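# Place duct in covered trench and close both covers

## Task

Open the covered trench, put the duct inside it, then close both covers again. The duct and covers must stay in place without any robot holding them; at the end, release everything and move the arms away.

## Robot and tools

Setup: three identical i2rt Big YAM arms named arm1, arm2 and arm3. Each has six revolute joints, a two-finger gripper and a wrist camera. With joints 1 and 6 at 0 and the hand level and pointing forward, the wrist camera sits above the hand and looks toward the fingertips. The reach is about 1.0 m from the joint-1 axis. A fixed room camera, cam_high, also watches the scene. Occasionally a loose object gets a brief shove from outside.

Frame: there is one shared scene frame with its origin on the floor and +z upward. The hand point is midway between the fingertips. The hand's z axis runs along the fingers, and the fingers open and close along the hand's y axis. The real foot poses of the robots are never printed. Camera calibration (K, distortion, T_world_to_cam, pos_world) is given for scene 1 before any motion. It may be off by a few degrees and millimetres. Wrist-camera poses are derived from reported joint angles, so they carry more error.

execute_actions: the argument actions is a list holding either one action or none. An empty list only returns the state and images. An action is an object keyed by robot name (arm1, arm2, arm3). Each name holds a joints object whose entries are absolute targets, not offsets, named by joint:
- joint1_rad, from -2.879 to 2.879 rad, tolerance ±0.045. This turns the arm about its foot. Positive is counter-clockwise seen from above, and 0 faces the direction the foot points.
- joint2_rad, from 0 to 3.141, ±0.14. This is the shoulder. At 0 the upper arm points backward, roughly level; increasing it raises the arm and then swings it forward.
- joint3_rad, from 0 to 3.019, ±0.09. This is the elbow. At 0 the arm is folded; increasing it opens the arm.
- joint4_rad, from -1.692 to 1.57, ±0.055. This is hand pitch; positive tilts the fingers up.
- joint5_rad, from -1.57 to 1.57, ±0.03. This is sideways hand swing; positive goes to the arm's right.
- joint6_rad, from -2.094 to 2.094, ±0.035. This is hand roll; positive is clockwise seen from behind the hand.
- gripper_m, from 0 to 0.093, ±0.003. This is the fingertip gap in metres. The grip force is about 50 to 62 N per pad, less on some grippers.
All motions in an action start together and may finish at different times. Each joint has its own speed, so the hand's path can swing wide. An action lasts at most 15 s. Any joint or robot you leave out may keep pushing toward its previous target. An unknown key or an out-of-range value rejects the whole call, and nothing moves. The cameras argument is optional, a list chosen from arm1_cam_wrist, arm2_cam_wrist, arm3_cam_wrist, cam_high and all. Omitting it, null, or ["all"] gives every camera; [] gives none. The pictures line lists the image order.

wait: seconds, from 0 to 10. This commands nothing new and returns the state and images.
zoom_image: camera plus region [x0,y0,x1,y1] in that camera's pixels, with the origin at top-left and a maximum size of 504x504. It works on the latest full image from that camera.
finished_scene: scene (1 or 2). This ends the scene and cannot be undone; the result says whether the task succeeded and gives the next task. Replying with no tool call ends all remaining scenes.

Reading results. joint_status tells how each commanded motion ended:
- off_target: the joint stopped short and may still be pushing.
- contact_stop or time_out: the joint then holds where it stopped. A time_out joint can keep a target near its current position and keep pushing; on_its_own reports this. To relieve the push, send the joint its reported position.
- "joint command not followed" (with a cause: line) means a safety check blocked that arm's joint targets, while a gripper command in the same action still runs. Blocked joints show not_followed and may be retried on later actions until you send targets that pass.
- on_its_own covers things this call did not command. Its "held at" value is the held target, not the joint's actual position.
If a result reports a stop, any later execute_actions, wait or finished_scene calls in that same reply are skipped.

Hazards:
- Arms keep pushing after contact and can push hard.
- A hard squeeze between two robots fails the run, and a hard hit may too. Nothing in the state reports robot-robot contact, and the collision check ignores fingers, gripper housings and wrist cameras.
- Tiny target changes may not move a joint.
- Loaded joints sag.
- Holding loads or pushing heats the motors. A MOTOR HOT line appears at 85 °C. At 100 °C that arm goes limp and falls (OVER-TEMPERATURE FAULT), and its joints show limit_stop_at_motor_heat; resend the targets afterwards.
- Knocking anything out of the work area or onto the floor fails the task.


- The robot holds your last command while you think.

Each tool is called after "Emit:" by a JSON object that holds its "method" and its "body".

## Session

Emit:
{"method": "execute_actions", "body": {"actions": []}}

Scene clock: 0.00 s.
arm1.joint_positions: joint1_rad=-0.010 joint2_rad=+0.486 joint3_rad=+1.477 joint4_rad=-1.266 joint5_rad=+0.072 joint6_rad=-0.159 gripper_m=+0.094
arm1.joint_status: not commanded
arm1.hand: x=-0.7959 y=-0.0825 z=+1.5113 quat_wxyz=(-0.593, +0.048, -0.800, +0.069) (m; scene frame)
arm2.joint_positions: joint1_rad=+0.266 joint2_rad=+0.460 joint3_rad=+1.427 joint4_rad=-1.310 joint5_rad=+0.250 joint6_rad=+0.342 gripper_m=+0.094
arm2.joint_status: not commanded
arm2.hand: x=+0.0236 y=-0.3882 z=+1.3139 quat_wxyz=(-0.345, +0.512, -0.633, -0.467) (m; scene frame)
arm3.joint_positions: joint1_rad=-0.486 joint2_rad=+0.598 joint3_rad=+1.382 joint4_rad=-1.156 joint5_rad=+0.056 joint6_rad=+0.321 gripper_m=+0.094
arm3.joint_status: not commanded
arm3.hand: x=+0.7427 y=+0.0121 z=+1.4757 quat_wxyz=(+0.063, -0.764, +0.321, +0.556) (m; scene frame)
pictures: arm1_cam_wrist, arm2_cam_wrist, arm3_cam_wrist, cam_high
camera_calibration (this result's frames):
arm1_cam_wrist: T_world_to_cam=[[-0.00598125, -0.98511, 0.171821, -0.344951], [-0.789157, -0.10088, -0.60585, 0.286754], [0.614162, -0.139218, -0.776803, 1.77469], [0, 0, 0, 1]] pos_world=[-0.865715, -0.0638193, 1.61158]
arm2_cam_wrist: T_world_to_cam=[[0.968151, -0.0540583, -0.244463, 0.279297], [-0.184416, -0.814373, -0.550261, 0.419899], [-0.169338, 0.577818, -0.798405, 1.39836], [0, 0, 0, 1]] pos_world=[0.0438294, -0.450946, 1.41579]
arm3_cam_wrist: T_world_to_cam=[[0.563228, 0.783719, -0.261838, -0.0432034], [0.603201, -0.606539, -0.517937, 0.336459], [-0.564732, 0.133776, -0.81436, 1.74421], [0, 0, 0, 1]] pos_world=[0.806393, 0.00460145, 1.58337]
Images, in order (width x height): arm1_cam_wrist 616x616, arm2_cam_wrist 616x616, arm3_cam_wrist 616x616, cam_high 504x504.

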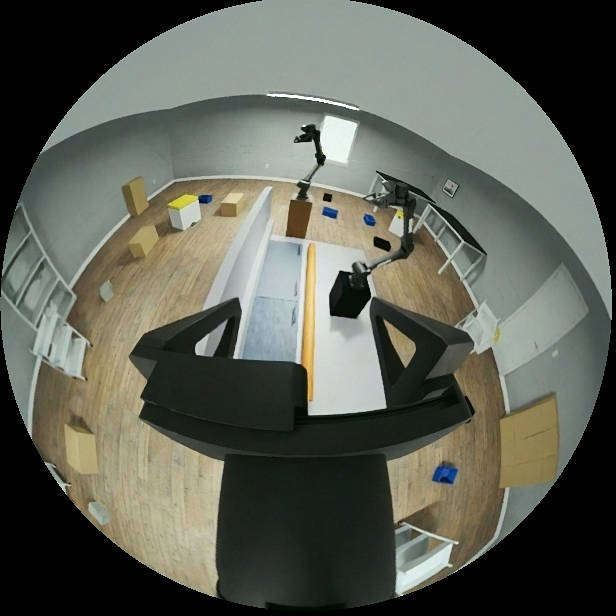

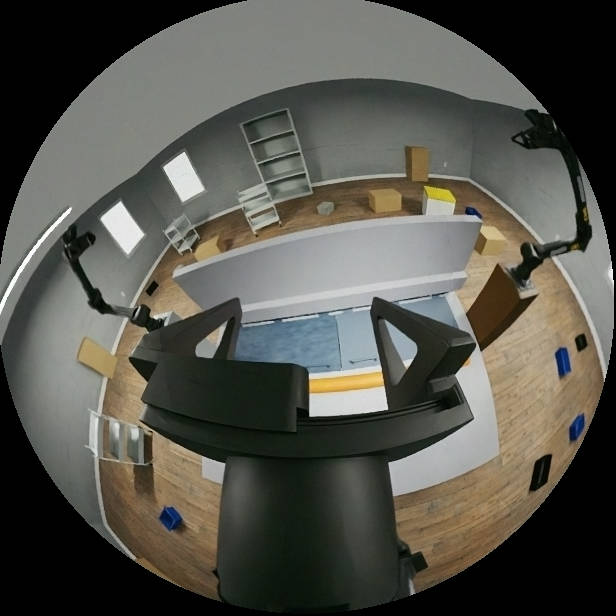

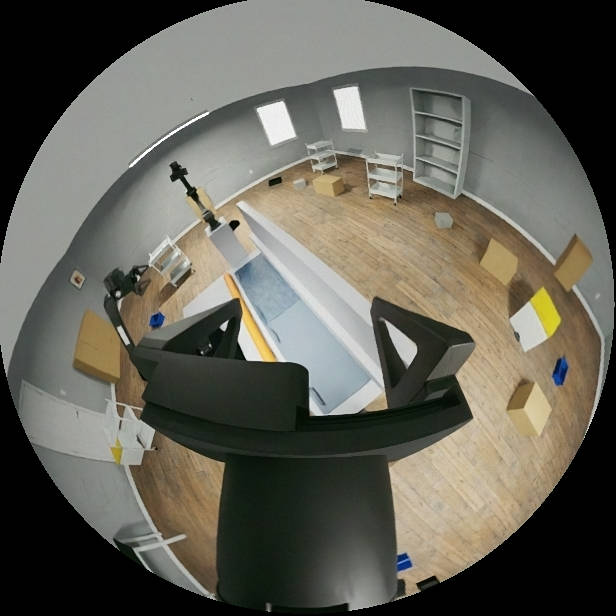

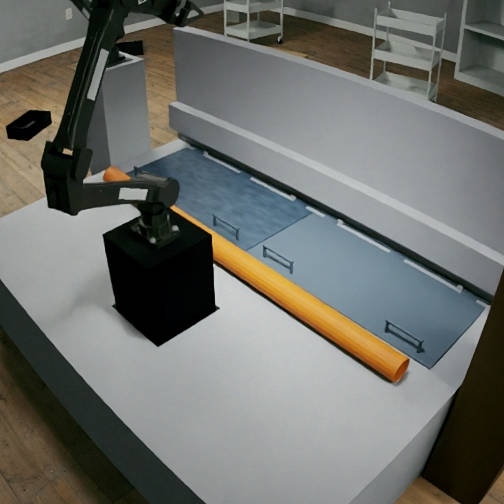

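Emit:
{"method": "execute_actions", "body": {"actions": [{"arm1":{"joints":{"joint1_rad":-0.305,"joint5_rad":0,"joint6_rad":-0.26,"joint2_rad":2.0,"joint3_rad":0.8,"joint4_rad":-0.3,"gripper_m":0.06}},"arm2":{"joints":{"joint1_rad":0.09,"joint5_rad":0,"joint6_rad":-1.435,"joint4_rad":-0.75,"joint2_rad":1.4,"joint3_rad":0.6}},"arm3":{"joints":{"joint1_rad":0.13,"joint5_rad":0,"joint6_rad":0.19,"joint2_rad":2.0,"joint3_rad":0.8,"joint4_rad":-0.3,"gripper_m":0.06}}}], "cameras": []}}

Emit:
{"method": "execute_actions", "body": {"actions": [{"arm1":{"joints":{"joint2_rad":2.468,"joint3_rad":0.95,"joint4_rad":-0.03}},"arm2":{"joints":{"joint4_rad":-0.21,"joint2_rad":1.93,"joint3_rad":0.56}},"arm3":{"joints":{"joint2_rad":2.468,"joint3_rad":0.95,"joint4_rad":-0.03}}}]}}

Scene clock: 2.83 s.
arm1.joint_positions: joint1_rad=-0.300 joint2_rad=+1.998 joint3_rad=+0.790 joint4_rad=-0.313 joint5_rad=+0.001 joint6_rad=-0.251 gripper_m=+0.060
arm1.joint_status: all done
arm1.hand: x=-0.5985 y=-0.1749 z=+0.7317 quat_wxyz=(-0.016, -0.011, -1.000, +0.005) (m; scene frame)
arm2.joint_positions: joint1_rad=+0.101 joint2_rad=+1.396 joint3_rad=+0.600 joint4_rad=-0.762 joint5_rad=+0.004 joint6_rad=-1.427 gripper_m=+0.094
arm2.joint_status: all done
arm2.hand: x=-0.0107 y=-0.2595 z=+0.7173 quat_wxyz=(-0.007, +1.000, +0.000, +0.001) (m; scene frame)
arm3.joint_positions: joint1_rad=+0.138 joint2_rad=+2.001 joint3_rad=+0.786 joint4_rad=-0.316 joint5_rad=+0.002 joint6_rad=+0.204 gripper_m=+0.060
arm3.joint_status: all done
arm3.hand: x=+0.5943 y=-0.1667 z=+0.7346 quat_wxyz=(+0.000, -1.000, +0.012, +0.012) (m; scene frame)
pictures: none
No camera images: the call's "cameras" was empty. Leave "cameras" out to get every camera's image.

Scene clock: 4.17 s.
arm1.joint_positions: joint1_rad=-0.300 joint2_rad=+2.487 joint3_rad=+0.946 joint4_rad=-0.041 joint5_rad=+0.001 joint6_rad=-0.251 gripper_m=+0.060
arm1.joint_status: all done
arm1.hand: x=-0.6170 y=-0.1697 z=+0.5671 quat_wxyz=(+0.013, -0.011, -1.000, -0.003) (m; scene frame)
arm2.joint_positions: joint1_rad=+0.101 joint2_rad=+1.935 joint3_rad=+0.570 joint4_rad=-0.222 joint5_rad=+0.004 joint6_rad=-1.428 gripper_m=+0.094
arm2.joint_status: all done
arm2.hand: x=-0.0108 y=-0.2589 z=+0.5611 quat_wxyz=(+0.008, +1.000, +0.000, +0.003) (m; scene frame)
arm3.joint_positions: joint1_rad=+0.138 joint2_rad=+2.491 joint3_rad=+0.947 joint4_rad=-0.044 joint5_rad=+0.002 joint6_rad=+0.203 gripper_m=+0.060
arm3.joint_status: all done
arm3.hand: x=+0.6109 y=-0.1633 z=+0.5704 quat_wxyz=(+0.005, -1.000, +0.012, -0.016) (m; scene frame)
pictures: arm1_cam_wrist, arm2_cam_wrist, arm3_cam_wrist, cam_high
camera_calibration (this result's frames):
arm1_cam_wrist: T_world_to_cam=[[-0.0190157, -0.999808, -0.00476583, -0.17792], [-0.801383, 0.0123912, 0.598023, -0.82395], [-0.597849, 0.0151911, -0.801465, 0.21161], [0, 0, 0, 1]] pos_world=[-0.537172, -0.170891, 0.661491]
arm2_cam_wrist: T_world_to_cam=[[0.0109927, 0.999927, -0.00507774, 0.263832], [0.80886, -0.00590639, 0.587971, -0.314014], [0.587898, -0.0105705, -0.808866, 0.578465], [0, 0, 0, 1]] pos_world=[-0.0889854, -0.259552, 0.653871]
arm3_cam_wrist: T_world_to_cam=[[0.0251769, 0.999578, 0.0144559, 0.137807], [0.802269, -0.0288304, 0.596266, -0.822176], [0.596431, -0.00341459, -0.802657, 0.217614], [0, 0, 0, 1]] pos_world=[0.526345, -0.16071, 0.662913]
Images, in order (width x height): arm1_cam_wrist 616x616, arm2_cam_wrist 616x616, arm3_cam_wrist 616x616, cam_high 504x504.

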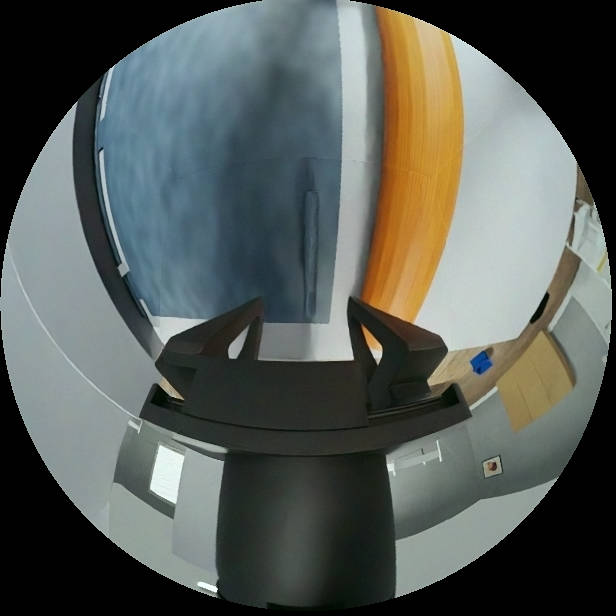

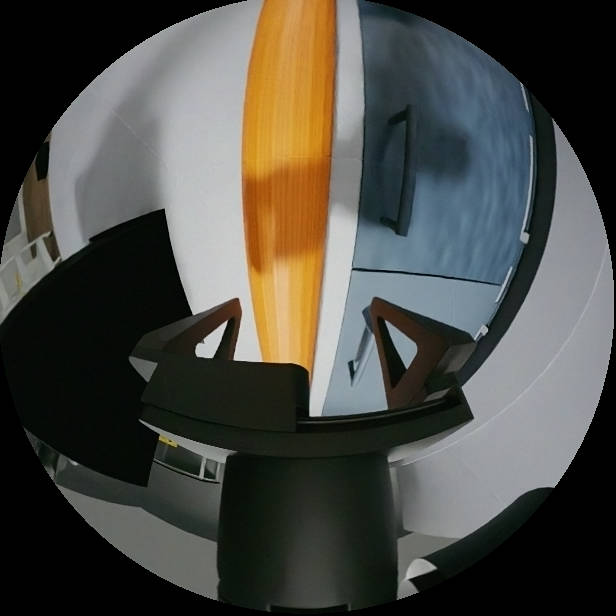

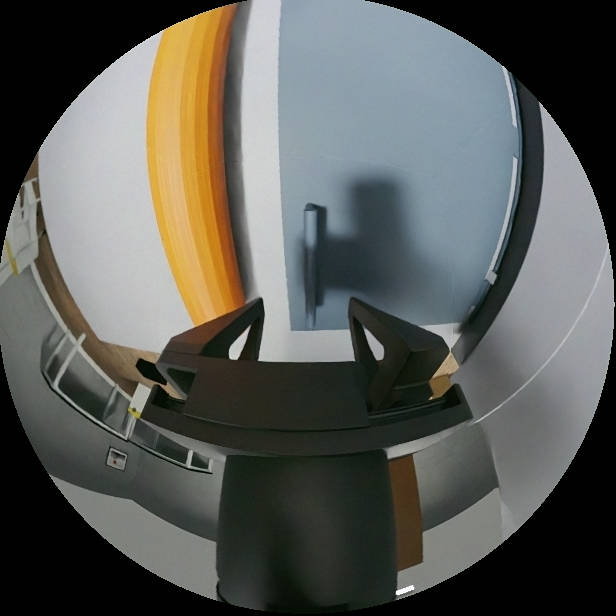

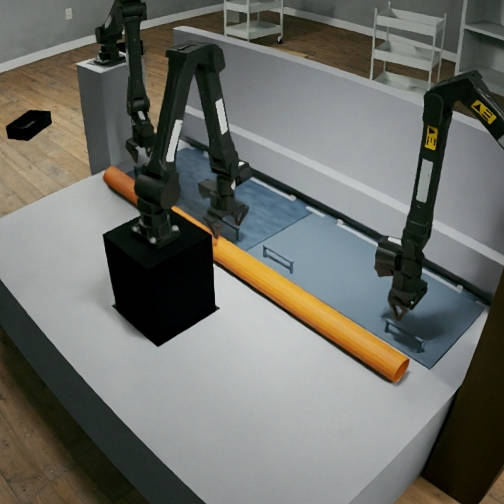

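Emit:
{"method": "execute_actions", "body": {"actions": [{"arm1":{"joints":{"joint1_rad":-0.31,"joint2_rad":2.71,"joint3_rad":1.10,"joint4_rad":0.06}},"arm2":{"joints":{"joint2_rad":1.98,"joint3_rad":0.55,"joint4_rad":-0.2}},"arm3":{"joints":{"joint1_rad":0.125,"joint6_rad":0.18,"joint2_rad":2.71,"joint3_rad":1.10,"joint4_rad":0.06}}}], "cameras": []}}

Emit:
{"method": "execute_actions", "body": {"actions": [{"arm1":{"joints":{"gripper_m":0}},"arm3":{"joints":{"gripper_m":0}}}], "cameras": []}}

Emit:
{"method": "execute_actions", "body": {"actions": [{"arm1":{"joints":{"joint1_rad":-0.22,"joint6_rad":-0.18,"joint2_rad":2.47,"joint3_rad":0.93,"joint4_rad":-0.03}},"arm3":{"joints":{"joint1_rad":0.07,"joint6_rad":0.12,"joint2_rad":2.47,"joint3_rad":0.93,"joint4_rad":-0.03}}}], "cameras": ["arm1_cam_wrist","arm3_cam_wrist"]}}

Emit:
{"method": "execute_actions", "body": {"actions": [{"arm1":{"joints":{"joint1_rad":-0.08,"joint6_rad":-0.05,"joint2_rad":2.2,"joint3_rad":0.80,"joint4_rad":-0.16}},"arm3":{"joints":{"joint1_rad":-0.07,"joint6_rad":-0.02,"joint2_rad":2.2,"joint3_rad":0.80,"joint4_rad":-0.16}}}], "cameras": []}}

Emit:
{"method": "execute_actions", "body": {"actions": [{"arm1":{"joints":{"joint1_rad":0.1,"joint6_rad":0.14,"joint2_rad":2.0,"joint3_rad":0.76,"joint4_rad":-0.32}},"arm3":{"joints":{"joint1_rad":-0.25,"joint6_rad":-0.2,"joint2_rad":2.02,"joint3_rad":0.79,"joint4_rad":-0.33}},"arm2":{"joints":{"joint2_rad":2.06,"joint3_rad":0.585,"joint4_rad":-0.14}}}], "cameras": []}}

Emit:
{"method": "execute_actions", "body": {"actions": [{"arm1":{"joints":{"joint1_rad":0.3,"joint6_rad":0.33,"joint2_rad":1.9,"joint3_rad":0.775,"joint4_rad":-0.446}},"arm3":{"joints":{"joint1_rad":-0.45,"joint6_rad":-0.39,"joint2_rad":1.927,"joint3_rad":0.835,"joint4_rad":-0.479}},"arm2":{"joints":{"joint2_rad":2.16,"joint3_rad":0.60,"joint4_rad":-0.04}}}]}}

Scene clock: 6.67 s.
arm1.joint_positions: joint1_rad=-0.300 joint2_rad=+2.719 joint3_rad=+1.097 joint4_rad=+0.057 joint5_rad=+0.001 joint6_rad=-0.251 gripper_m=+0.060
arm1.joint_status: all done
arm1.hand: x=-0.6135 y=-0.1707 z=+0.4843 quat_wxyz=(+0.005, -0.011, -1.000, -0.001) (m; scene frame)
arm2.joint_positions: joint1_rad=+0.101 joint2_rad=+1.980 joint3_rad=+0.555 joint4_rad=-0.211 joint5_rad=+0.004 joint6_rad=-1.428 gripper_m=+0.094
arm2.joint_status: all done
arm2.hand: x=-0.0080 y=-0.2781 z=+0.5484 quat_wxyz=(+0.032, +0.999, +0.000, +0.006) (m; scene frame)
arm3.joint_positions: joint1_rad=+0.133 joint2_rad=+2.721 joint3_rad=+1.096 joint4_rad=+0.055 joint5_rad=+0.002 joint6_rad=+0.194 gripper_m=+0.060
arm3.joint_status: all done
arm3.hand: x=+0.6070 y=-0.1616 z=+0.4880 quat_wxyz=(+0.004, -1.000, +0.010, -0.007) (m; scene frame)
pictures: none
No camera images: the call's "cameras" was empty. Leave "cameras" out to get every camera's image.

Scene clock: 7.30 s.
arm1.joint_positions: joint1_rad=-0.303 joint2_rad=+2.719 joint3_rad=+1.098 joint4_rad=+0.057 joint5_rad=+0.003 joint6_rad=-0.251 gripper_m=+0.010
arm1.joint_status: gripper_m off_target (ended at +0.010, target +0.000)
arm1.hand: x=-0.6133 y=-0.1724 z=+0.4843 quat_wxyz=(+0.005, -0.013, -1.000, +0.001) (m; scene frame)
arm2.joint_positions: joint1_rad=+0.101 joint2_rad=+1.980 joint3_rad=+0.555 joint4_rad=-0.211 joint5_rad=+0.004 joint6_rad=-1.428 gripper_m=+0.094
arm2.joint_status: not commanded
arm2.hand: x=-0.0080 y=-0.2781 z=+0.5484 quat_wxyz=(+0.032, +0.999, +0.000, +0.006) (m; scene frame)
arm3.joint_positions: joint1_rad=+0.127 joint2_rad=+2.721 joint3_rad=+1.096 joint4_rad=+0.055 joint5_rad=+0.007 joint6_rad=+0.186 gripper_m=+0.010
arm3.joint_status: gripper_m off_target (ended at +0.010, target +0.000)
arm3.hand: x=+0.6065 y=-0.1588 z=+0.4881 quat_wxyz=(+0.006, -1.000, +0.009, -0.007) (m; scene frame)
pictures: none
No camera images: the call's "cameras" was empty. Leave "cameras" out to get every camera's image.

Scene clock: 8.40 s.
arm1.joint_positions: joint1_rad=-0.252 joint2_rad=+2.554 joint3_rad=+0.975 joint4_rad=+0.010 joint5_rad=+0.036 joint6_rad=-0.198 gripper_m=+0.010
arm1.joint_status: all done
arm1.hand: x=-0.6139 y=-0.1585 z=+0.5440 quat_wxyz=(+0.010, -0.014, -1.000, +0.016) (m; scene frame)
arm2.joint_positions: joint1_rad=+0.101 joint2_rad=+1.980 joint3_rad=+0.555 joint4_rad=-0.211 joint5_rad=+0.004 joint6_rad=-1.428 gripper_m=+0.094
arm2.joint_status: not commanded
arm2.hand: x=-0.0080 y=-0.2781 z=+0.5484 quat_wxyz=(+0.032, +0.999, +0.000, +0.006) (m; scene frame)
arm3.joint_positions: joint1_rad=+0.080 joint2_rad=+2.560 joint3_rad=+0.975 joint4_rad=+0.014 joint5_rad=-0.019 joint6_rad=+0.135 gripper_m=+0.010
arm3.joint_status: all done
arm3.hand: x=+0.6085 y=-0.1454 z=+0.5465 quat_wxyz=(-0.007, -1.000, +0.007, -0.009) (m; scene frame)
pictures: arm1_cam_wrist, arm3_cam_wrist
camera_calibration (this result's frames):
arm1_cam_wrist: T_world_to_cam=[[-0.0237201, -0.999155, 0.0335707, -0.190365], [-0.804917, 0.0390031, 0.592104, -0.802536], [-0.592913, -0.0129769, -0.805162, 0.195307], [0, 0, 0, 1]] pos_world=[-0.534691, -0.156368, 0.63883]
arm3_cam_wrist: T_world_to_cam=[[0.015783, 0.999821, -0.0103964, 0.139723], [0.811058, -0.00672098, 0.584927, -0.80135], [0.584753, -0.017664, -0.811019, 0.209501], [0, 0, 0, 1]] pos_world=[0.52523, -0.141383, 0.640093]
Images, in order (width x height): arm1_cam_wrist 616x616, arm3_cam_wrist 616x616.

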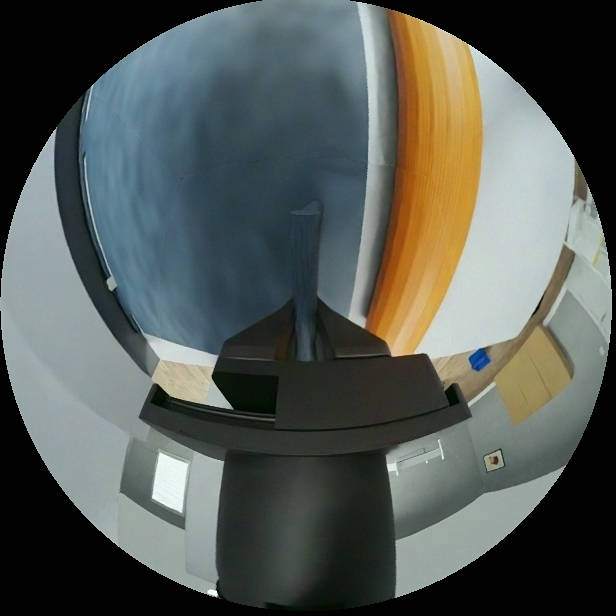

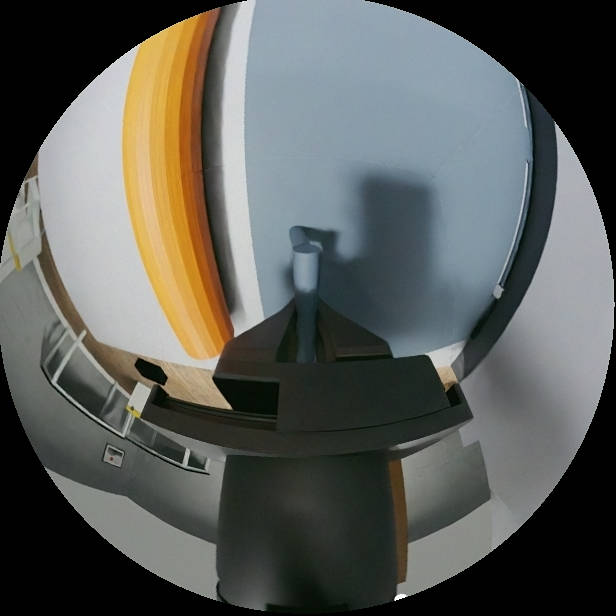

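Scene clock: 9.43 s.
arm1.joint_positions: joint1_rad=-0.116 joint2_rad=+2.268 joint3_rad=+0.820 joint4_rad=-0.128 joint5_rad=+0.050 joint6_rad=-0.062 gripper_m=+0.010
arm1.joint_status: all done
arm1.hand: x=-0.6140 y=-0.1103 z=+0.6403 quat_wxyz=(+0.013, -0.013, -1.000, +0.023) (m; scene frame)
arm2.joint_positions: joint1_rad=+0.101 joint2_rad=+1.980 joint3_rad=+0.555 joint4_rad=-0.211 joint5_rad=+0.004 joint6_rad=-1.428 gripper_m=+0.094
arm2.joint_status: not commanded
arm2.hand: x=-0.0080 y=-0.2781 z=+0.5484 quat_wxyz=(+0.032, +0.999, +0.000, +0.006) (m; scene frame)
arm3.joint_positions: joint1_rad=-0.053 joint2_rad=+2.280 joint3_rad=+0.826 joint4_rad=-0.121 joint5_rad=-0.038 joint6_rad=+0.000 gripper_m=+0.010
arm3.joint_status: all done
arm3.hand: x=+0.6102 y=-0.0999 z=+0.6412 quat_wxyz=(-0.016, -1.000, +0.007, -0.009) (m; scene frame)
pictures: none
No camera images: the call's "cameras" was empty. Leave "cameras" out to get every camera's image.

Scene clock: 10.40 s.
arm1.joint_positions: joint1_rad=+0.063 joint2_rad=+2.056 joint3_rad=+0.766 joint4_rad=-0.299 joint5_rad=+0.058 joint6_rad=+0.120 gripper_m=+0.010
arm1.joint_status: all done
arm1.hand: x=-0.6137 y=-0.0475 z=+0.7093 quat_wxyz=(+0.014, -0.014, -0.999, +0.028) (m; scene frame)
arm2.joint_positions: joint1_rad=+0.101 joint2_rad=+2.064 joint3_rad=+0.574 joint4_rad=-0.150 joint5_rad=+0.004 joint6_rad=-1.428 gripper_m=+0.094
arm2.joint_status: all done
arm2.hand: x=-0.0081 y=-0.2776 z=+0.5268 quat_wxyz=(+0.034, +0.999, +0.000, +0.007) (m; scene frame)
arm3.joint_positions: joint1_rad=-0.216 joint2_rad=+2.093 joint3_rad=+0.797 joint4_rad=-0.302 joint5_rad=-0.056 joint6_rad=-0.168 gripper_m=+0.010
arm3.joint_status: all done
arm3.hand: x=+0.6107 y=-0.0442 z=+0.7048 quat_wxyz=(-0.027, -0.999, +0.004, -0.017) (m; scene frame)
pictures: none
No camera images: the call's "cameras" was empty. Leave "cameras" out to get every camera's image.

Scene clock: 12.47 s.
arm1.joint_positions: joint1_rad=+0.248 joint2_rad=+1.934 joint3_rad=+0.777 joint4_rad=-0.432 joint5_rad=+0.073 joint6_rad=+0.306 gripper_m=+0.010
arm1.joint_status: joint1_rad time_out (moved +0.186 of +0.237); the others done
arm1.on_its_own: joint1_rad reads +0.248 and still pushes toward +0.300 since a time_out
arm1.hand: x=-0.6133 y=+0.0183 z=+0.7537 quat_wxyz=(+0.006, -0.015, -0.999, +0.036) (m; scene frame)
arm2.joint_positions: joint1_rad=+0.101 joint2_rad=+2.166 joint3_rad=+0.594 joint4_rad=-0.051 joint5_rad=+0.003 joint6_rad=-1.428 gripper_m=+0.094
arm2.joint_status: all done
arm2.hand: x=-0.0085 y=-0.2758 z=+0.4993 quat_wxyz=(+0.026, +1.000, +0.000, +0.005) (m; scene frame)
arm3.joint_positions: joint1_rad=-0.396 joint2_rad=+1.975 joint3_rad=+0.823 joint4_rad=-0.452 joint5_rad=-0.073 joint6_rad=-0.350 gripper_m=+0.010
arm3.joint_status: joint1_rad time_out (moved -0.180 of -0.234); joint6_rad time_out (moved -0.183 of -0.222); the others done
arm3.on_its_own: joint1_rad reads -0.396 and still pushes toward -0.450 since a time_out; joint6_rad reads -0.350 and still pushes toward -0.390 since a time_out
arm3.hand: x=+0.6117 y=+0.0216 z=+0.7511 quat_wxyz=(-0.037, -0.999, +0.003, -0.011) (m; scene frame)
pictures: arm1_cam_wrist, arm2_cam_wrist, arm3_cam_wrist, cam_high
camera_calibration (this result's frames):
arm1_cam_wrist: T_world_to_cam=[[-0.025651, -0.99702, 0.0727504, -0.0515429], [-0.809439, 0.0634213, 0.583769, -0.930094], [-0.586643, -0.0439128, -0.808654, 0.373887], [0, 0, 0, 1]] pos_world=[-0.534839, 0.0240169, 0.849054]
arm2_cam_wrist: T_world_to_cam=[[0.0111166, 0.999128, -0.0402412, 0.297664], [0.806325, 0.0148434, 0.591286, -0.275605], [0.591368, -0.0390206, -0.805457, 0.517464], [0, 0, 0, 1]] pos_world=[-0.0870932, -0.273122, 0.591735]
arm3_cam_wrist: T_world_to_cam=[[0.00864385, 0.997404, -0.0714831, 0.0250608], [0.809019, 0.0350397, 0.586737, -0.923541], [0.587718, -0.0629029, -0.806617, 0.372379], [0, 0, 0, 1]] pos_world=[0.528092, 0.0307885, 0.844034]
Images, in order (width x height): arm1_cam_wrist 616x616, arm2_cam_wrist 616x616, arm3_cam_wrist 616x616, cam_high 504x504.

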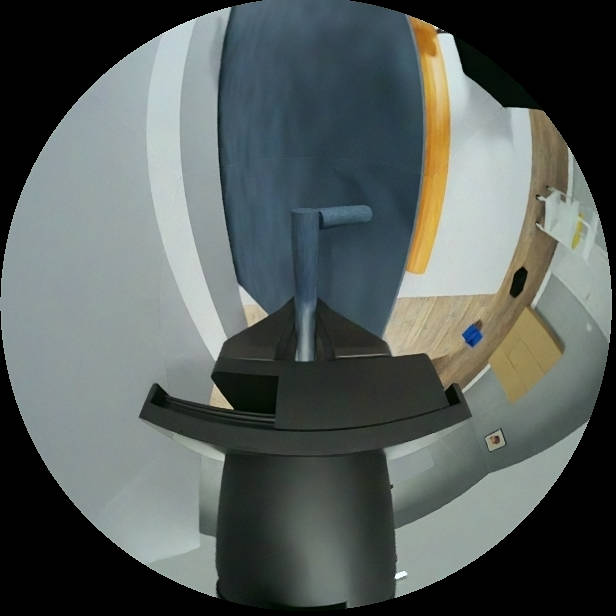

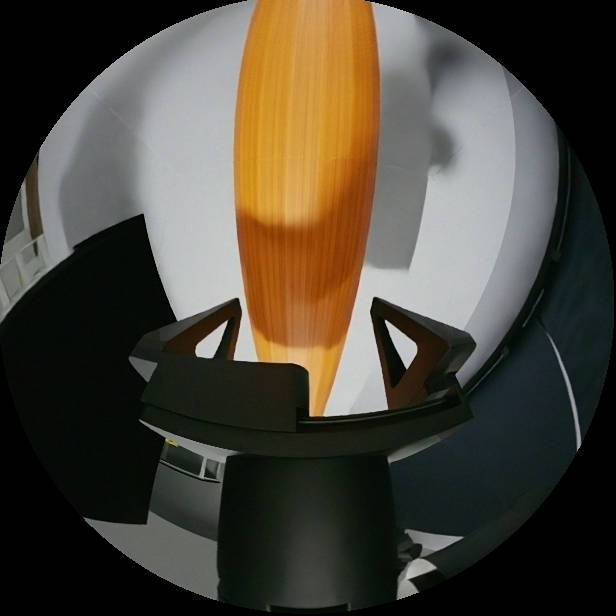

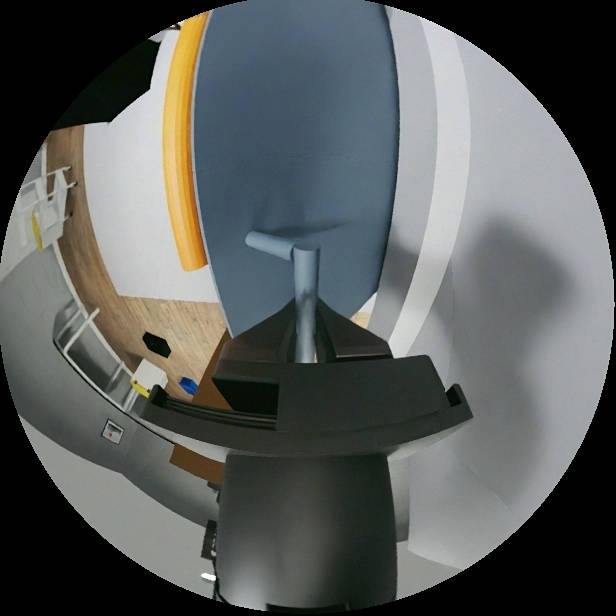

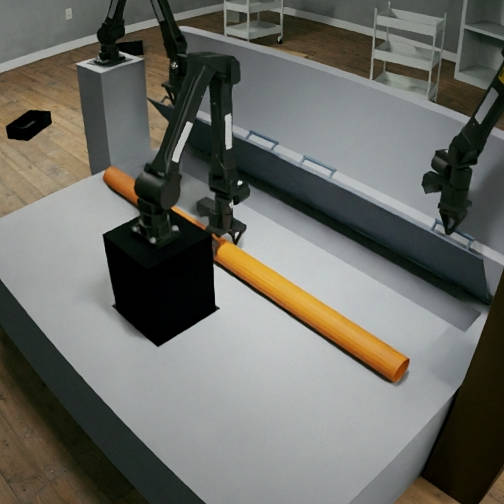

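Emit:
{"method": "execute_actions", "body": {"actions": [{"arm2":{"joints":{"joint2_rad":2.25,"joint3_rad":0.62,"joint4_rad":0.045}},"arm1":{"joints":{"joint1_rad":0.43,"joint6_rad":0.45,"joint2_rad":1.855,"joint3_rad":0.813,"joint4_rad":-0.51}},"arm3":{"joints":{"joint1_rad":-0.56,"joint6_rad":-0.5,"joint2_rad":1.885,"joint3_rad":0.885,"joint4_rad":-0.55}}}], "cameras": []}}

Scene clock: 24.97 s.
arm1.joint_positions: joint1_rad=+0.341 joint2_rad=+1.903 joint3_rad=+0.801 joint4_rad=-0.489 joint5_rad=+0.100 joint6_rad=+0.402 gripper_m=+0.010
arm1.joint_status: joint1_rad time_out (moved +0.093 of +0.182); joint6_rad time_out (moved +0.096 of +0.144); the others done
arm1.on_its_own: joint1_rad reads +0.341 and still pushes toward +0.430 since a time_out; joint6_rad reads +0.402 and still pushes toward +0.450 since a time_out
arm1.hand: x=-0.6136 y=+0.0496 z=+0.7693 quat_wxyz=(-0.002, -0.016, -0.999, +0.048) (m; scene frame)
arm2.joint_positions: joint1_rad=+0.101 joint2_rad=+2.255 joint3_rad=+0.612 joint4_rad=+0.034 joint5_rad=+0.002 joint6_rad=-1.428 gripper_m=+0.094
arm2.joint_status: all done
arm2.hand: x=-0.0087 y=-0.2758 z=+0.4751 quat_wxyz=(+0.019, +1.000, +0.000, +0.004) (m; scene frame)
arm3.joint_positions: joint1_rad=-0.480 joint2_rad=+1.951 joint3_rad=+0.863 joint4_rad=-0.529 joint5_rad=-0.088 joint6_rad=-0.440 gripper_m=+0.010
arm3.joint_status: joint1_rad time_out (moved -0.084 of -0.164); joint6_rad time_out (moved -0.090 of -0.150); the others done
arm3.on_its_own: joint1_rad reads -0.480 and still pushes toward -0.560 since a time_out; joint6_rad reads -0.440 and still pushes toward -0.500 since a time_out
arm3.hand: x=+0.6119 y=+0.0539 z=+0.7671 quat_wxyz=(-0.047, -0.999, +0.001, -0.010) (m; scene frame)
pictures: none
No camera images: the call's "cameras" was empty. Leave "cameras" out to get every camera's image.

Emit:
{"method": "execute_actions", "body": {"actions": [{"arm2":{"joints":{"gripper_m":0}}}], "cameras": []}}

Emit:
{"method": "execute_actions", "body": {"actions": [{"arm2":{"joints":{"joint2_rad":2.05,"joint3_rad":0.63,"joint4_rad":-0.11}}}], "cameras": ["cam_high"]}}

Scene clock: 25.93 s.
arm1.joint_positions: joint1_rad=+0.341 joint2_rad=+1.903 joint3_rad=+0.801 joint4_rad=-0.489 joint5_rad=+0.100 joint6_rad=+0.402 gripper_m=+0.010
arm1.joint_status: not commanded
arm1.on_its_own: joint1_rad reads +0.341 and still pushes toward +0.430 since a time_out; joint6_rad reads +0.402 and still pushes toward +0.450 since a time_out
arm1.hand: x=-0.6136 y=+0.0496 z=+0.7693 quat_wxyz=(-0.002, -0.016, -0.999, +0.048) (m; scene frame)
arm2.joint_positions: joint1_rad=+0.100 joint2_rad=+2.257 joint3_rad=+0.608 joint4_rad=+0.032 joint5_rad=+0.000 joint6_rad=-1.426 gripper_m=+0.075
arm2.joint_status: gripper_m off_target (ended at +0.075, target +0.000)
arm2.hand: x=-0.0084 y=-0.2794 z=+0.4749 quat_wxyz=(+0.022, +1.000, -0.001, +0.003) (m; scene frame)
arm3.joint_positions: joint1_rad=-0.480 joint2_rad=+1.951 joint3_rad=+0.863 joint4_rad=-0.529 joint5_rad=-0.088 joint6_rad=-0.440 gripper_m=+0.010
arm3.joint_status: not commanded
arm3.on_its_own: joint1_rad reads -0.480 and still pushes toward -0.560 since a time_out; joint6_rad reads -0.440 and still pushes toward -0.500 since a time_out
arm3.hand: x=+0.6119 y=+0.0539 z=+0.7671 quat_wxyz=(-0.047, -0.999, +0.001, -0.010) (m; scene frame)
pictures: none
No camera images: the call's "cameras" was empty. Leave "cameras" out to get every camera's image.

Scene clock: 27.07 s.
arm1.joint_positions: joint1_rad=+0.341 joint2_rad=+1.903 joint3_rad=+0.801 joint4_rad=-0.489 joint5_rad=+0.100 joint6_rad=+0.402 gripper_m=+0.010
arm1.joint_status: not commanded
arm1.on_its_own: joint1_rad reads +0.341 and still pushes toward +0.430 since a time_out; joint6_rad reads +0.402 and still pushes toward +0.450 since a time_out
arm1.hand: x=-0.6136 y=+0.0496 z=+0.7693 quat_wxyz=(-0.002, -0.016, -0.999, +0.048) (m; scene frame)
arm2.joint_positions: joint1_rad=+0.100 joint2_rad=+2.096 joint3_rad=+0.628 joint4_rad=-0.104 joint5_rad=+0.000 joint6_rad=-1.429 gripper_m=+0.075
arm2.joint_status: all done
arm2.hand: x=-0.0135 y=-0.2437 z=+0.5190 quat_wxyz=(+0.001, +1.000, +0.001, +0.000) (m; scene frame)
arm3.joint_positions: joint1_rad=-0.480 joint2_rad=+1.951 joint3_rad=+0.863 joint4_rad=-0.529 joint5_rad=-0.088 joint6_rad=-0.440 gripper_m=+0.010
arm3.joint_status: not commanded
arm3.on_its_own: joint1_rad reads -0.480 and still pushes toward -0.560 since a time_out; joint6_rad reads -0.440 and still pushes toward -0.500 since a time_out
arm3.hand: x=+0.6119 y=+0.0539 z=+0.7671 quat_wxyz=(-0.047, -0.999, +0.001, -0.010) (m; scene frame)
pictures: cam_high
Images, in order (width x height): cam_high 504x504.

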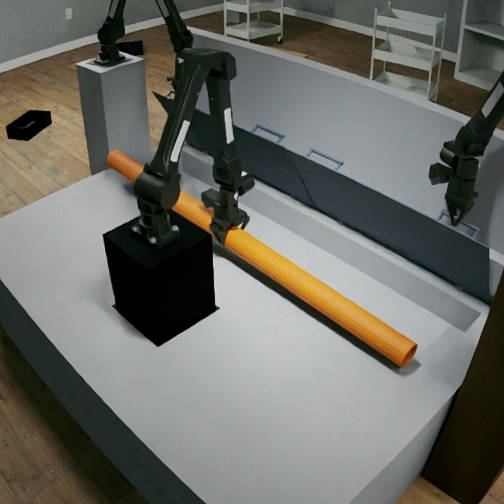

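Emit:
{"method": "execute_actions", "body": {"actions": [], "cameras": ["cam_high"]}}

Emit:
{"method": "zoom_image", "body": {"camera": "cam_high", "region": [320, 280, 480, 400]}}

Scene clock: 27.23 s.
arm1.joint_positions: joint1_rad=+0.341 joint2_rad=+1.903 joint3_rad=+0.801 joint4_rad=-0.489 joint5_rad=+0.100 joint6_rad=+0.402 gripper_m=+0.010
arm1.joint_status: not commanded
arm1.on_its_own: joint1_rad reads +0.341 and still pushes toward +0.430 since a time_out; joint6_rad reads +0.402 and still pushes toward +0.450 since a time_out
arm1.hand: x=-0.6136 y=+0.0496 z=+0.7693 quat_wxyz=(-0.002, -0.016, -0.999, +0.048) (m; scene frame)
arm2.joint_positions: joint1_rad=+0.100 joint2_rad=+2.096 joint3_rad=+0.628 joint4_rad=-0.104 joint5_rad=+0.000 joint6_rad=-1.429 gripper_m=+0.075
arm2.joint_status: all done
arm2.hand: x=-0.0135 y=-0.2437 z=+0.5190 quat_wxyz=(+0.001, +1.000, +0.001, +0.000) (m; scene frame)
arm3.joint_positions: joint1_rad=-0.480 joint2_rad=+1.951 joint3_rad=+0.863 joint4_rad=-0.529 joint5_rad=-0.088 joint6_rad=-0.440 gripper_m=+0.010
arm3.joint_status: not commanded
arm3.on_its_own: joint1_rad reads -0.480 and still pushes toward -0.560 since a time_out; joint6_rad reads -0.440 and still pushes toward -0.500 since a time_out
arm3.hand: x=+0.6119 y=+0.0539 z=+0.7671 quat_wxyz=(-0.047, -0.999, +0.001, -0.010) (m; scene frame)
pictures: cam_high
Images, in order (width x height): cam_high 504x504.

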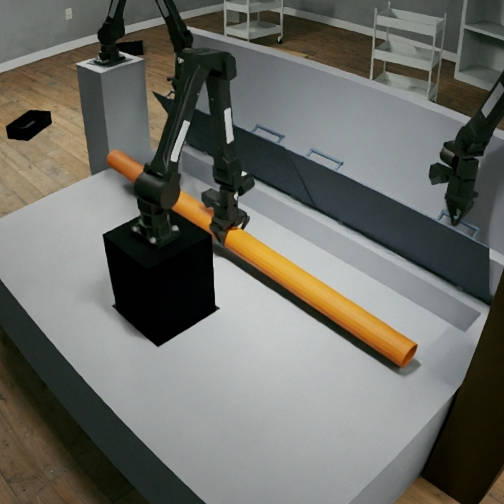

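Region (320, 280, 480, 400) of cam_high's 504x504 image, scaled by 3.150, with more detail than that image has; it fills the top 378 rows of this view, and the rest is white.

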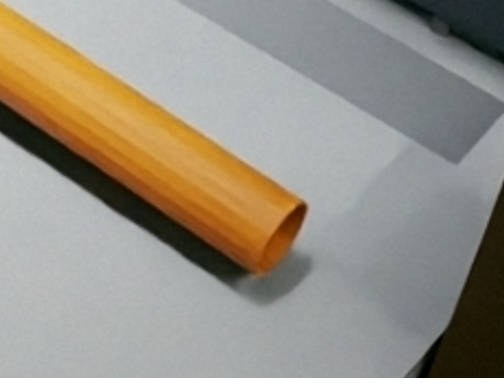

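Emit:
{"method": "execute_actions", "body": {"actions": [{"arm2":{"joints":{"joint2_rad":2.24,"joint3_rad":0.64,"joint4_rad":0.04}}}], "cameras": []}}

Emit:
{"method": "execute_actions", "body": {"actions": [{"arm2":{"joints":{"gripper_m":0.093}}}], "cameras": []}}

Emit:
{"method": "execute_actions", "body": {"actions": [{"arm2":{"joints":{"joint1_rad":0.066,"joint6_rad":-1.46}}}], "cameras": []}}

Emit:
{"method": "execute_actions", "body": {"actions": [{"arm2":{"joints":{"gripper_m":0}}}], "cameras": []}}

Emit:
{"method": "execute_actions", "body": {"actions": [{"arm2":{"joints":{"joint2_rad":2.05,"joint3_rad":0.64,"joint4_rad":-0.11}}}], "cameras": ["cam_high"]}}

Scene clock: 28.63 s.
arm1.joint_positions: joint1_rad=+0.341 joint2_rad=+1.903 joint3_rad=+0.801 joint4_rad=-0.489 joint5_rad=+0.100 joint6_rad=+0.402 gripper_m=+0.010
arm1.joint_status: not commanded
arm1.on_its_own: joint1_rad reads +0.341 and still pushes toward +0.430 since a time_out; joint6_rad reads +0.402 and still pushes toward +0.450 since a time_out
arm1.hand: x=-0.6136 y=+0.0496 z=+0.7693 quat_wxyz=(-0.002, -0.016, -0.999, +0.048) (m; scene frame)
arm2.joint_positions: joint1_rad=+0.100 joint2_rad=+2.256 joint3_rad=+0.642 joint4_rad=+0.031 joint5_rad=+0.000 joint6_rad=-1.426 gripper_m=+0.074
arm2.joint_status: all done
arm2.hand: x=-0.0114 y=-0.2586 z=+0.4742 quat_wxyz=(+0.006, +1.000, -0.001, +0.001) (m; scene frame)
arm3.joint_positions: joint1_rad=-0.480 joint2_rad=+1.951 joint3_rad=+0.863 joint4_rad=-0.529 joint5_rad=-0.088 joint6_rad=-0.440 gripper_m=+0.010
arm3.joint_status: not commanded
arm3.on_its_own: joint1_rad reads -0.480 and still pushes toward -0.560 since a time_out; joint6_rad reads -0.440 and still pushes toward -0.500 since a time_out
arm3.hand: x=+0.6119 y=+0.0539 z=+0.7671 quat_wxyz=(-0.047, -0.999, +0.001, -0.010) (m; scene frame)
pictures: none
No camera images: the call's "cameras" was empty. Leave "cameras" out to get every camera's image.

Scene clock: 29.33 s.
arm1.joint_positions: joint1_rad=+0.341 joint2_rad=+1.903 joint3_rad=+0.801 joint4_rad=-0.489 joint5_rad=+0.100 joint6_rad=+0.402 gripper_m=+0.010
arm1.joint_status: not commanded
arm1.on_its_own: joint1_rad reads +0.341 and still pushes toward +0.430 since a time_out; joint6_rad reads +0.402 and still pushes toward +0.450 since a time_out
arm1.hand: x=-0.6136 y=+0.0496 z=+0.7693 quat_wxyz=(-0.002, -0.016, -0.999, +0.048) (m; scene frame)
arm2.joint_positions: joint1_rad=+0.100 joint2_rad=+2.255 joint3_rad=+0.642 joint4_rad=+0.031 joint5_rad=+0.000 joint6_rad=-1.428 gripper_m=+0.093
arm2.joint_status: all done
arm2.hand: x=-0.0114 y=-0.2585 z=+0.4743 quat_wxyz=(+0.006, +1.000, +0.000, +0.001) (m; scene frame)
arm3.joint_positions: joint1_rad=-0.480 joint2_rad=+1.951 joint3_rad=+0.863 joint4_rad=-0.529 joint5_rad=-0.088 joint6_rad=-0.440 gripper_m=+0.010
arm3.joint_status: not commanded
arm3.on_its_own: joint1_rad reads -0.480 and still pushes toward -0.560 since a time_out; joint6_rad reads -0.440 and still pushes toward -0.500 since a time_out
arm3.hand: x=+0.6119 y=+0.0539 z=+0.7671 quat_wxyz=(-0.047, -0.999, +0.001, -0.010) (m; scene frame)
pictures: none
No camera images: the call's "cameras" was empty. Leave "cameras" out to get every camera's image.

Scene clock: 30.00 s.
arm1.joint_positions: joint1_rad=+0.341 joint2_rad=+1.903 joint3_rad=+0.801 joint4_rad=-0.489 joint5_rad=+0.100 joint6_rad=+0.402 gripper_m=+0.010
arm1.joint_status: not commanded
arm1.on_its_own: joint1_rad reads +0.341 and still pushes toward +0.430 since a time_out; joint6_rad reads +0.402 and still pushes toward +0.450 since a time_out
arm1.hand: x=-0.6136 y=+0.0496 z=+0.7693 quat_wxyz=(-0.002, -0.016, -0.999, +0.048) (m; scene frame)
arm2.joint_positions: joint1_rad=+0.077 joint2_rad=+2.255 joint3_rad=+0.642 joint4_rad=+0.031 joint5_rad=+0.000 joint6_rad=-1.453 gripper_m=+0.093
arm2.joint_status: all done
arm2.hand: x=-0.0047 y=-0.2576 z=+0.4743 quat_wxyz=(+0.006, +1.000, +0.001, +0.001) (m; scene frame)
arm3.joint_positions: joint1_rad=-0.480 joint2_rad=+1.951 joint3_rad=+0.863 joint4_rad=-0.529 joint5_rad=-0.088 joint6_rad=-0.440 gripper_m=+0.010
arm3.joint_status: not commanded
arm3.on_its_own: joint1_rad reads -0.480 and still pushes toward -0.560 since a time_out; joint6_rad reads -0.440 and still pushes toward -0.500 since a time_out
arm3.hand: x=+0.6119 y=+0.0539 z=+0.7671 quat_wxyz=(-0.047, -0.999, +0.001, -0.010) (m; scene frame)
pictures: none
No camera images: the call's "cameras" was empty. Leave "cameras" out to get every camera's image.

Scene clock: 30.70 s.
arm1.joint_positions: joint1_rad=+0.341 joint2_rad=+1.903 joint3_rad=+0.801 joint4_rad=-0.489 joint5_rad=+0.100 joint6_rad=+0.402 gripper_m=+0.010
arm1.joint_status: not commanded
arm1.on_its_own: joint1_rad reads +0.341 and still pushes toward +0.430 since a time_out; joint6_rad reads +0.402 and still pushes toward +0.450 since a time_out
arm1.hand: x=-0.6136 y=+0.0496 z=+0.7693 quat_wxyz=(-0.002, -0.016, -0.999, +0.048) (m; scene frame)
arm2.joint_positions: joint1_rad=+0.077 joint2_rad=+2.255 joint3_rad=+0.641 joint4_rad=+0.031 joint5_rad=-0.001 joint6_rad=-1.450 gripper_m=+0.074
arm2.joint_status: gripper_m off_target (ended at +0.074, target +0.000)
arm2.hand: x=-0.0047 y=-0.2577 z=+0.4743 quat_wxyz=(+0.006, +1.000, -0.001, +0.000) (m; scene frame)
arm3.joint_positions: joint1_rad=-0.480 joint2_rad=+1.951 joint3_rad=+0.863 joint4_rad=-0.529 joint5_rad=-0.088 joint6_rad=-0.440 gripper_m=+0.010
arm3.joint_status: not commanded
arm3.on_its_own: joint1_rad reads -0.480 and still pushes toward -0.560 since a time_out; joint6_rad reads -0.440 and still pushes toward -0.500 since a time_out
arm3.hand: x=+0.6119 y=+0.0539 z=+0.7671 quat_wxyz=(-0.047, -0.999, +0.001, -0.010) (m; scene frame)
pictures: none
No camera images: the call's "cameras" was empty. Leave "cameras" out to get every camera's image.

Scene clock: 31.77 s.
arm1.joint_positions: joint1_rad=+0.341 joint2_rad=+1.903 joint3_rad=+0.801 joint4_rad=-0.489 joint5_rad=+0.100 joint6_rad=+0.402 gripper_m=+0.010
arm1.joint_status: not commanded
arm1.on_its_own: joint1_rad reads +0.341 and still pushes toward +0.430 since a time_out; joint6_rad reads +0.402 and still pushes toward +0.450 since a time_out
arm1.hand: x=-0.6136 y=+0.0496 z=+0.7693 quat_wxyz=(-0.002, -0.016, -0.999, +0.048) (m; scene frame)
arm2.joint_positions: joint1_rad=+0.077 joint2_rad=+2.098 joint3_rad=+0.636 joint4_rad=-0.106 joint5_rad=+0.000 joint6_rad=-1.454 gripper_m=+0.074
arm2.joint_status: all done
arm2.hand: x=-0.0068 y=-0.2390 z=+0.5187 quat_wxyz=(-0.001, +1.000, +0.001, +0.000) (m; scene frame)
arm3.joint_positions: joint1_rad=-0.480 joint2_rad=+1.951 joint3_rad=+0.863 joint4_rad=-0.529 joint5_rad=-0.088 joint6_rad=-0.440 gripper_m=+0.010
arm3.joint_status: not commanded
arm3.on_its_own: joint1_rad reads -0.480 and still pushes toward -0.560 since a time_out; joint6_rad reads -0.440 and still pushes toward -0.500 since a time_out
arm3.hand: x=+0.6119 y=+0.0539 z=+0.7671 quat_wxyz=(-0.047, -0.999, +0.001, -0.010) (m; scene frame)
pictures: cam_high
Images, in order (width x height): cam_high 504x504.

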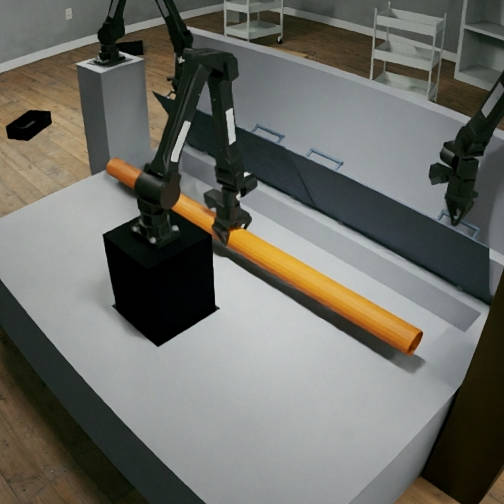

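Emit:
{"method": "execute_actions", "body": {"actions": [{"arm2":{"joints":{"joint1_rad":0.055,"joint6_rad":-1.475,"joint2_rad":2.09,"joint3_rad":0.84,"joint4_rad":-0.27}}}], "cameras": []}}

Emit:
{"method": "execute_actions", "body": {"actions": [{"arm2":{"joints":{"joint1_rad":0.018,"joint6_rad":-1.51,"joint2_rad":2.15,"joint3_rad":1.05,"joint4_rad":-0.38}}}], "cameras": ["cam_high"]}}

Scene clock: 38.57 s.
arm1.joint_positions: joint1_rad=+0.341 joint2_rad=+1.903 joint3_rad=+0.801 joint4_rad=-0.489 joint5_rad=+0.100 joint6_rad=+0.402 gripper_m=+0.010
arm1.joint_status: not commanded
arm1.on_its_own: joint1_rad reads +0.341 and still pushes toward +0.430 since a time_out; joint6_rad reads +0.402 and still pushes toward +0.450 since a time_out
arm1.hand: x=-0.6136 y=+0.0496 z=+0.7693 quat_wxyz=(-0.002, -0.016, -0.999, +0.048) (m; scene frame)
arm2.joint_positions: joint1_rad=+0.068 joint2_rad=+2.160 joint3_rad=+0.831 joint4_rad=-0.263 joint5_rad=+0.000 joint6_rad=-1.470 gripper_m=+0.074
arm2.joint_status: all done
arm2.hand: x=-0.0107 y=-0.1775 z=+0.5117 quat_wxyz=(+0.011, +1.000, +0.005, +0.001) (m; scene frame)
arm3.joint_positions: joint1_rad=-0.480 joint2_rad=+1.951 joint3_rad=+0.863 joint4_rad=-0.529 joint5_rad=-0.088 joint6_rad=-0.440 gripper_m=+0.010
arm3.joint_status: not commanded
arm3.on_its_own: joint1_rad reads -0.480 and still pushes toward -0.560 since a time_out; joint6_rad reads -0.440 and still pushes toward -0.500 since a time_out
arm3.hand: x=+0.6119 y=+0.0539 z=+0.7671 quat_wxyz=(-0.047, -0.999, +0.001, -0.010) (m; scene frame)
pictures: none
No camera images: the call's "cameras" was empty. Leave "cameras" out to get every camera's image.

Scene clock: 39.70 s.
arm1.joint_positions: joint1_rad=+0.341 joint2_rad=+1.903 joint3_rad=+0.801 joint4_rad=-0.489 joint5_rad=+0.100 joint6_rad=+0.402 gripper_m=+0.010
arm1.joint_status: not commanded
arm1.on_its_own: joint1_rad reads +0.341 and still pushes toward +0.430 since a time_out; joint6_rad reads +0.402 and still pushes toward +0.450 since a time_out
arm1.hand: x=-0.6136 y=+0.0496 z=+0.7693 quat_wxyz=(-0.002, -0.016, -0.999, +0.048) (m; scene frame)
arm2.joint_positions: joint1_rad=+0.024 joint2_rad=+2.233 joint3_rad=+1.025 joint4_rad=-0.375 joint5_rad=+0.001 joint6_rad=-1.504 gripper_m=+0.074
arm2.joint_status: all done
arm2.hand: x=+0.0012 y=-0.1103 z=+0.5052 quat_wxyz=(+0.006, +1.000, +0.000, +0.001) (m; scene frame)
arm3.joint_positions: joint1_rad=-0.480 joint2_rad=+1.951 joint3_rad=+0.863 joint4_rad=-0.529 joint5_rad=-0.088 joint6_rad=-0.440 gripper_m=+0.010
arm3.joint_status: not commanded
arm3.on_its_own: joint1_rad reads -0.480 and still pushes toward -0.560 since a time_out; joint6_rad reads -0.440 and still pushes toward -0.500 since a time_out
arm3.hand: x=+0.6119 y=+0.0539 z=+0.7671 quat_wxyz=(-0.047, -0.999, +0.001, -0.010) (m; scene frame)
pictures: cam_high
Images, in order (width x height): cam_high 504x504.

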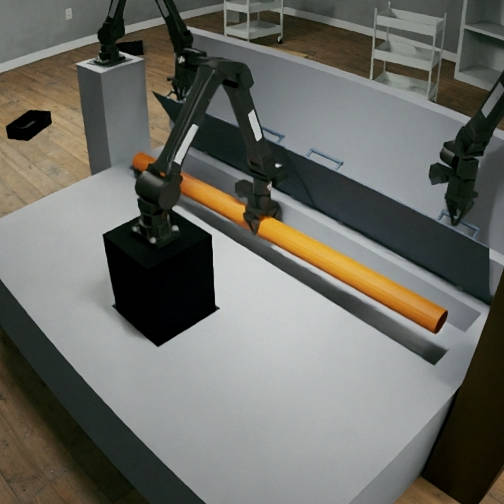

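Emit:
{"method": "execute_actions", "body": {"actions": [{"arm2":{"joints":{"joint2_rad":2.27,"joint3_rad":1.17,"joint4_rad":-0.39}}}], "cameras": []}}

Emit:
{"method": "execute_actions", "body": {"actions": [{"arm2":{"joints":{"joint2_rad":2.38,"joint3_rad":1.23,"joint4_rad":-0.35}}}], "cameras": ["cam_high"]}}

Emit:
{"method": "execute_actions", "body": {"actions": [{"arm2":{"joints":{"joint2_rad":2.5,"joint3_rad":1.3,"joint4_rad":-0.29}}}], "cameras": ["cam_high"]}}

Scene clock: 41.00 s.
arm1.joint_positions: joint1_rad=+0.341 joint2_rad=+1.903 joint3_rad=+0.801 joint4_rad=-0.489 joint5_rad=+0.100 joint6_rad=+0.402 gripper_m=+0.010
arm1.joint_status: not commanded
arm1.on_its_own: joint1_rad reads +0.341 and still pushes toward +0.430 since a time_out; joint6_rad reads +0.402 and still pushes toward +0.450 since a time_out
arm1.hand: x=-0.6136 y=+0.0496 z=+0.7693 quat_wxyz=(-0.002, -0.016, -0.999, +0.048) (m; scene frame)
arm2.joint_positions: joint1_rad=+0.024 joint2_rad=+2.360 joint3_rad=+1.125 joint4_rad=-0.388 joint5_rad=+0.001 joint6_rad=-1.505 gripper_m=+0.074
arm2.joint_status: all done
arm2.hand: x=+0.0006 y=-0.0996 z=+0.4635 quat_wxyz=(+0.026, +1.000, +0.000, +0.002) (m; scene frame)
arm3.joint_positions: joint1_rad=-0.480 joint2_rad=+1.951 joint3_rad=+0.863 joint4_rad=-0.529 joint5_rad=-0.088 joint6_rad=-0.440 gripper_m=+0.010
arm3.joint_status: not commanded
arm3.on_its_own: joint1_rad reads -0.480 and still pushes toward -0.560 since a time_out; joint6_rad reads -0.440 and still pushes toward -0.500 since a time_out
arm3.hand: x=+0.6119 y=+0.0539 z=+0.7671 quat_wxyz=(-0.047, -0.999, +0.001, -0.010) (m; scene frame)
pictures: none
No camera images: the call's "cameras" was empty. Leave "cameras" out to get every camera's image.

Scene clock: 42.30 s.
arm1.joint_positions: joint1_rad=+0.341 joint2_rad=+1.903 joint3_rad=+0.801 joint4_rad=-0.489 joint5_rad=+0.100 joint6_rad=+0.402 gripper_m=+0.010
arm1.joint_status: not commanded
arm1.on_its_own: joint1_rad reads +0.341 and still pushes toward +0.430 since a time_out; joint6_rad reads +0.402 and still pushes toward +0.450 since a time_out
arm1.hand: x=-0.6136 y=+0.0496 z=+0.7693 quat_wxyz=(-0.002, -0.016, -0.999, +0.048) (m; scene frame)
arm2.joint_positions: joint1_rad=+0.024 joint2_rad=+2.470 joint3_rad=+1.197 joint4_rad=-0.349 joint5_rad=+0.001 joint6_rad=-1.506 gripper_m=+0.074
arm2.joint_status: all done
arm2.hand: x=+0.0000 y=-0.0907 z=+0.4233 quat_wxyz=(+0.025, +1.000, +0.001, +0.002) (m; scene frame)
arm3.joint_positions: joint1_rad=-0.480 joint2_rad=+1.951 joint3_rad=+0.863 joint4_rad=-0.529 joint5_rad=-0.088 joint6_rad=-0.440 gripper_m=+0.010
arm3.joint_status: not commanded
arm3.on_its_own: joint1_rad reads -0.480 and still pushes toward -0.560 since a time_out; joint6_rad reads -0.440 and still pushes toward -0.500 since a time_out
arm3.hand: x=+0.6119 y=+0.0539 z=+0.7671 quat_wxyz=(-0.047, -0.999, +0.001, -0.010) (m; scene frame)
pictures: cam_high
Images, in order (width x height): cam_high 504x504.

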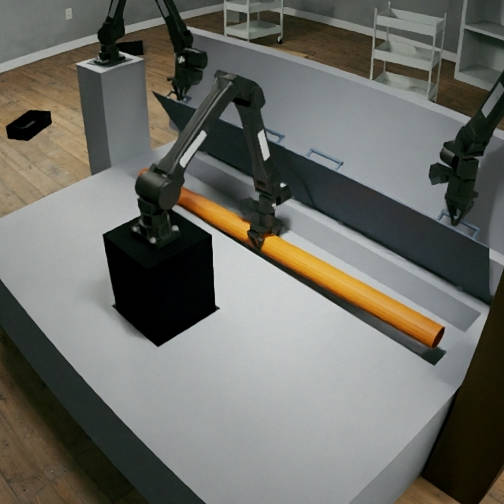

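Scene clock: 43.57 s.
arm1.joint_positions: joint1_rad=+0.341 joint2_rad=+1.903 joint3_rad=+0.801 joint4_rad=-0.489 joint5_rad=+0.100 joint6_rad=+0.402 gripper_m=+0.010
arm1.joint_status: not commanded
arm1.on_its_own: joint1_rad reads +0.341 and still pushes toward +0.430 since a time_out; joint6_rad reads +0.402 and still pushes toward +0.450 since a time_out
arm1.hand: x=-0.6136 y=+0.0496 z=+0.7693 quat_wxyz=(-0.002, -0.016, -0.999, +0.048) (m; scene frame)
arm2.joint_positions: joint1_rad=+0.024 joint2_rad=+2.590 joint3_rad=+1.274 joint4_rad=-0.290 joint5_rad=+0.002 joint6_rad=-1.506 gripper_m=+0.074
arm2.joint_status: all done
arm2.hand: x=-0.0003 y=-0.0840 z=+0.3763 quat_wxyz=(+0.018, +1.000, +0.001, +0.002) (m; scene frame)
arm3.joint_positions: joint1_rad=-0.480 joint2_rad=+1.951 joint3_rad=+0.863 joint4_rad=-0.529 joint5_rad=-0.088 joint6_rad=-0.440 gripper_m=+0.010
arm3.joint_status: not commanded
arm3.on_its_own: joint1_rad reads -0.480 and still pushes toward -0.560 since a time_out; joint6_rad reads -0.440 and still pushes toward -0.500 since a time_out
arm3.hand: x=+0.6119 y=+0.0539 z=+0.7671 quat_wxyz=(-0.047, -0.999, +0.001, -0.010) (m; scene frame)
pictures: cam_high
Images, in order (width x height): cam_high 504x504.

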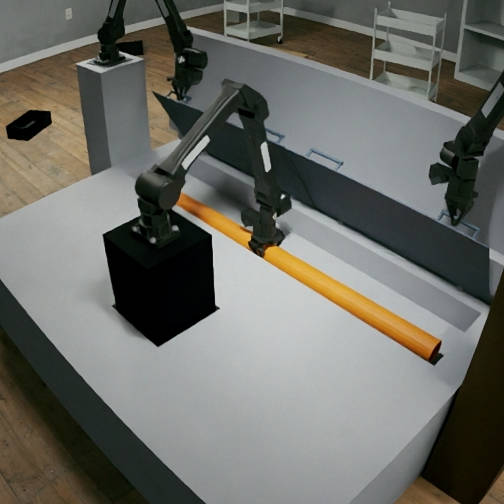

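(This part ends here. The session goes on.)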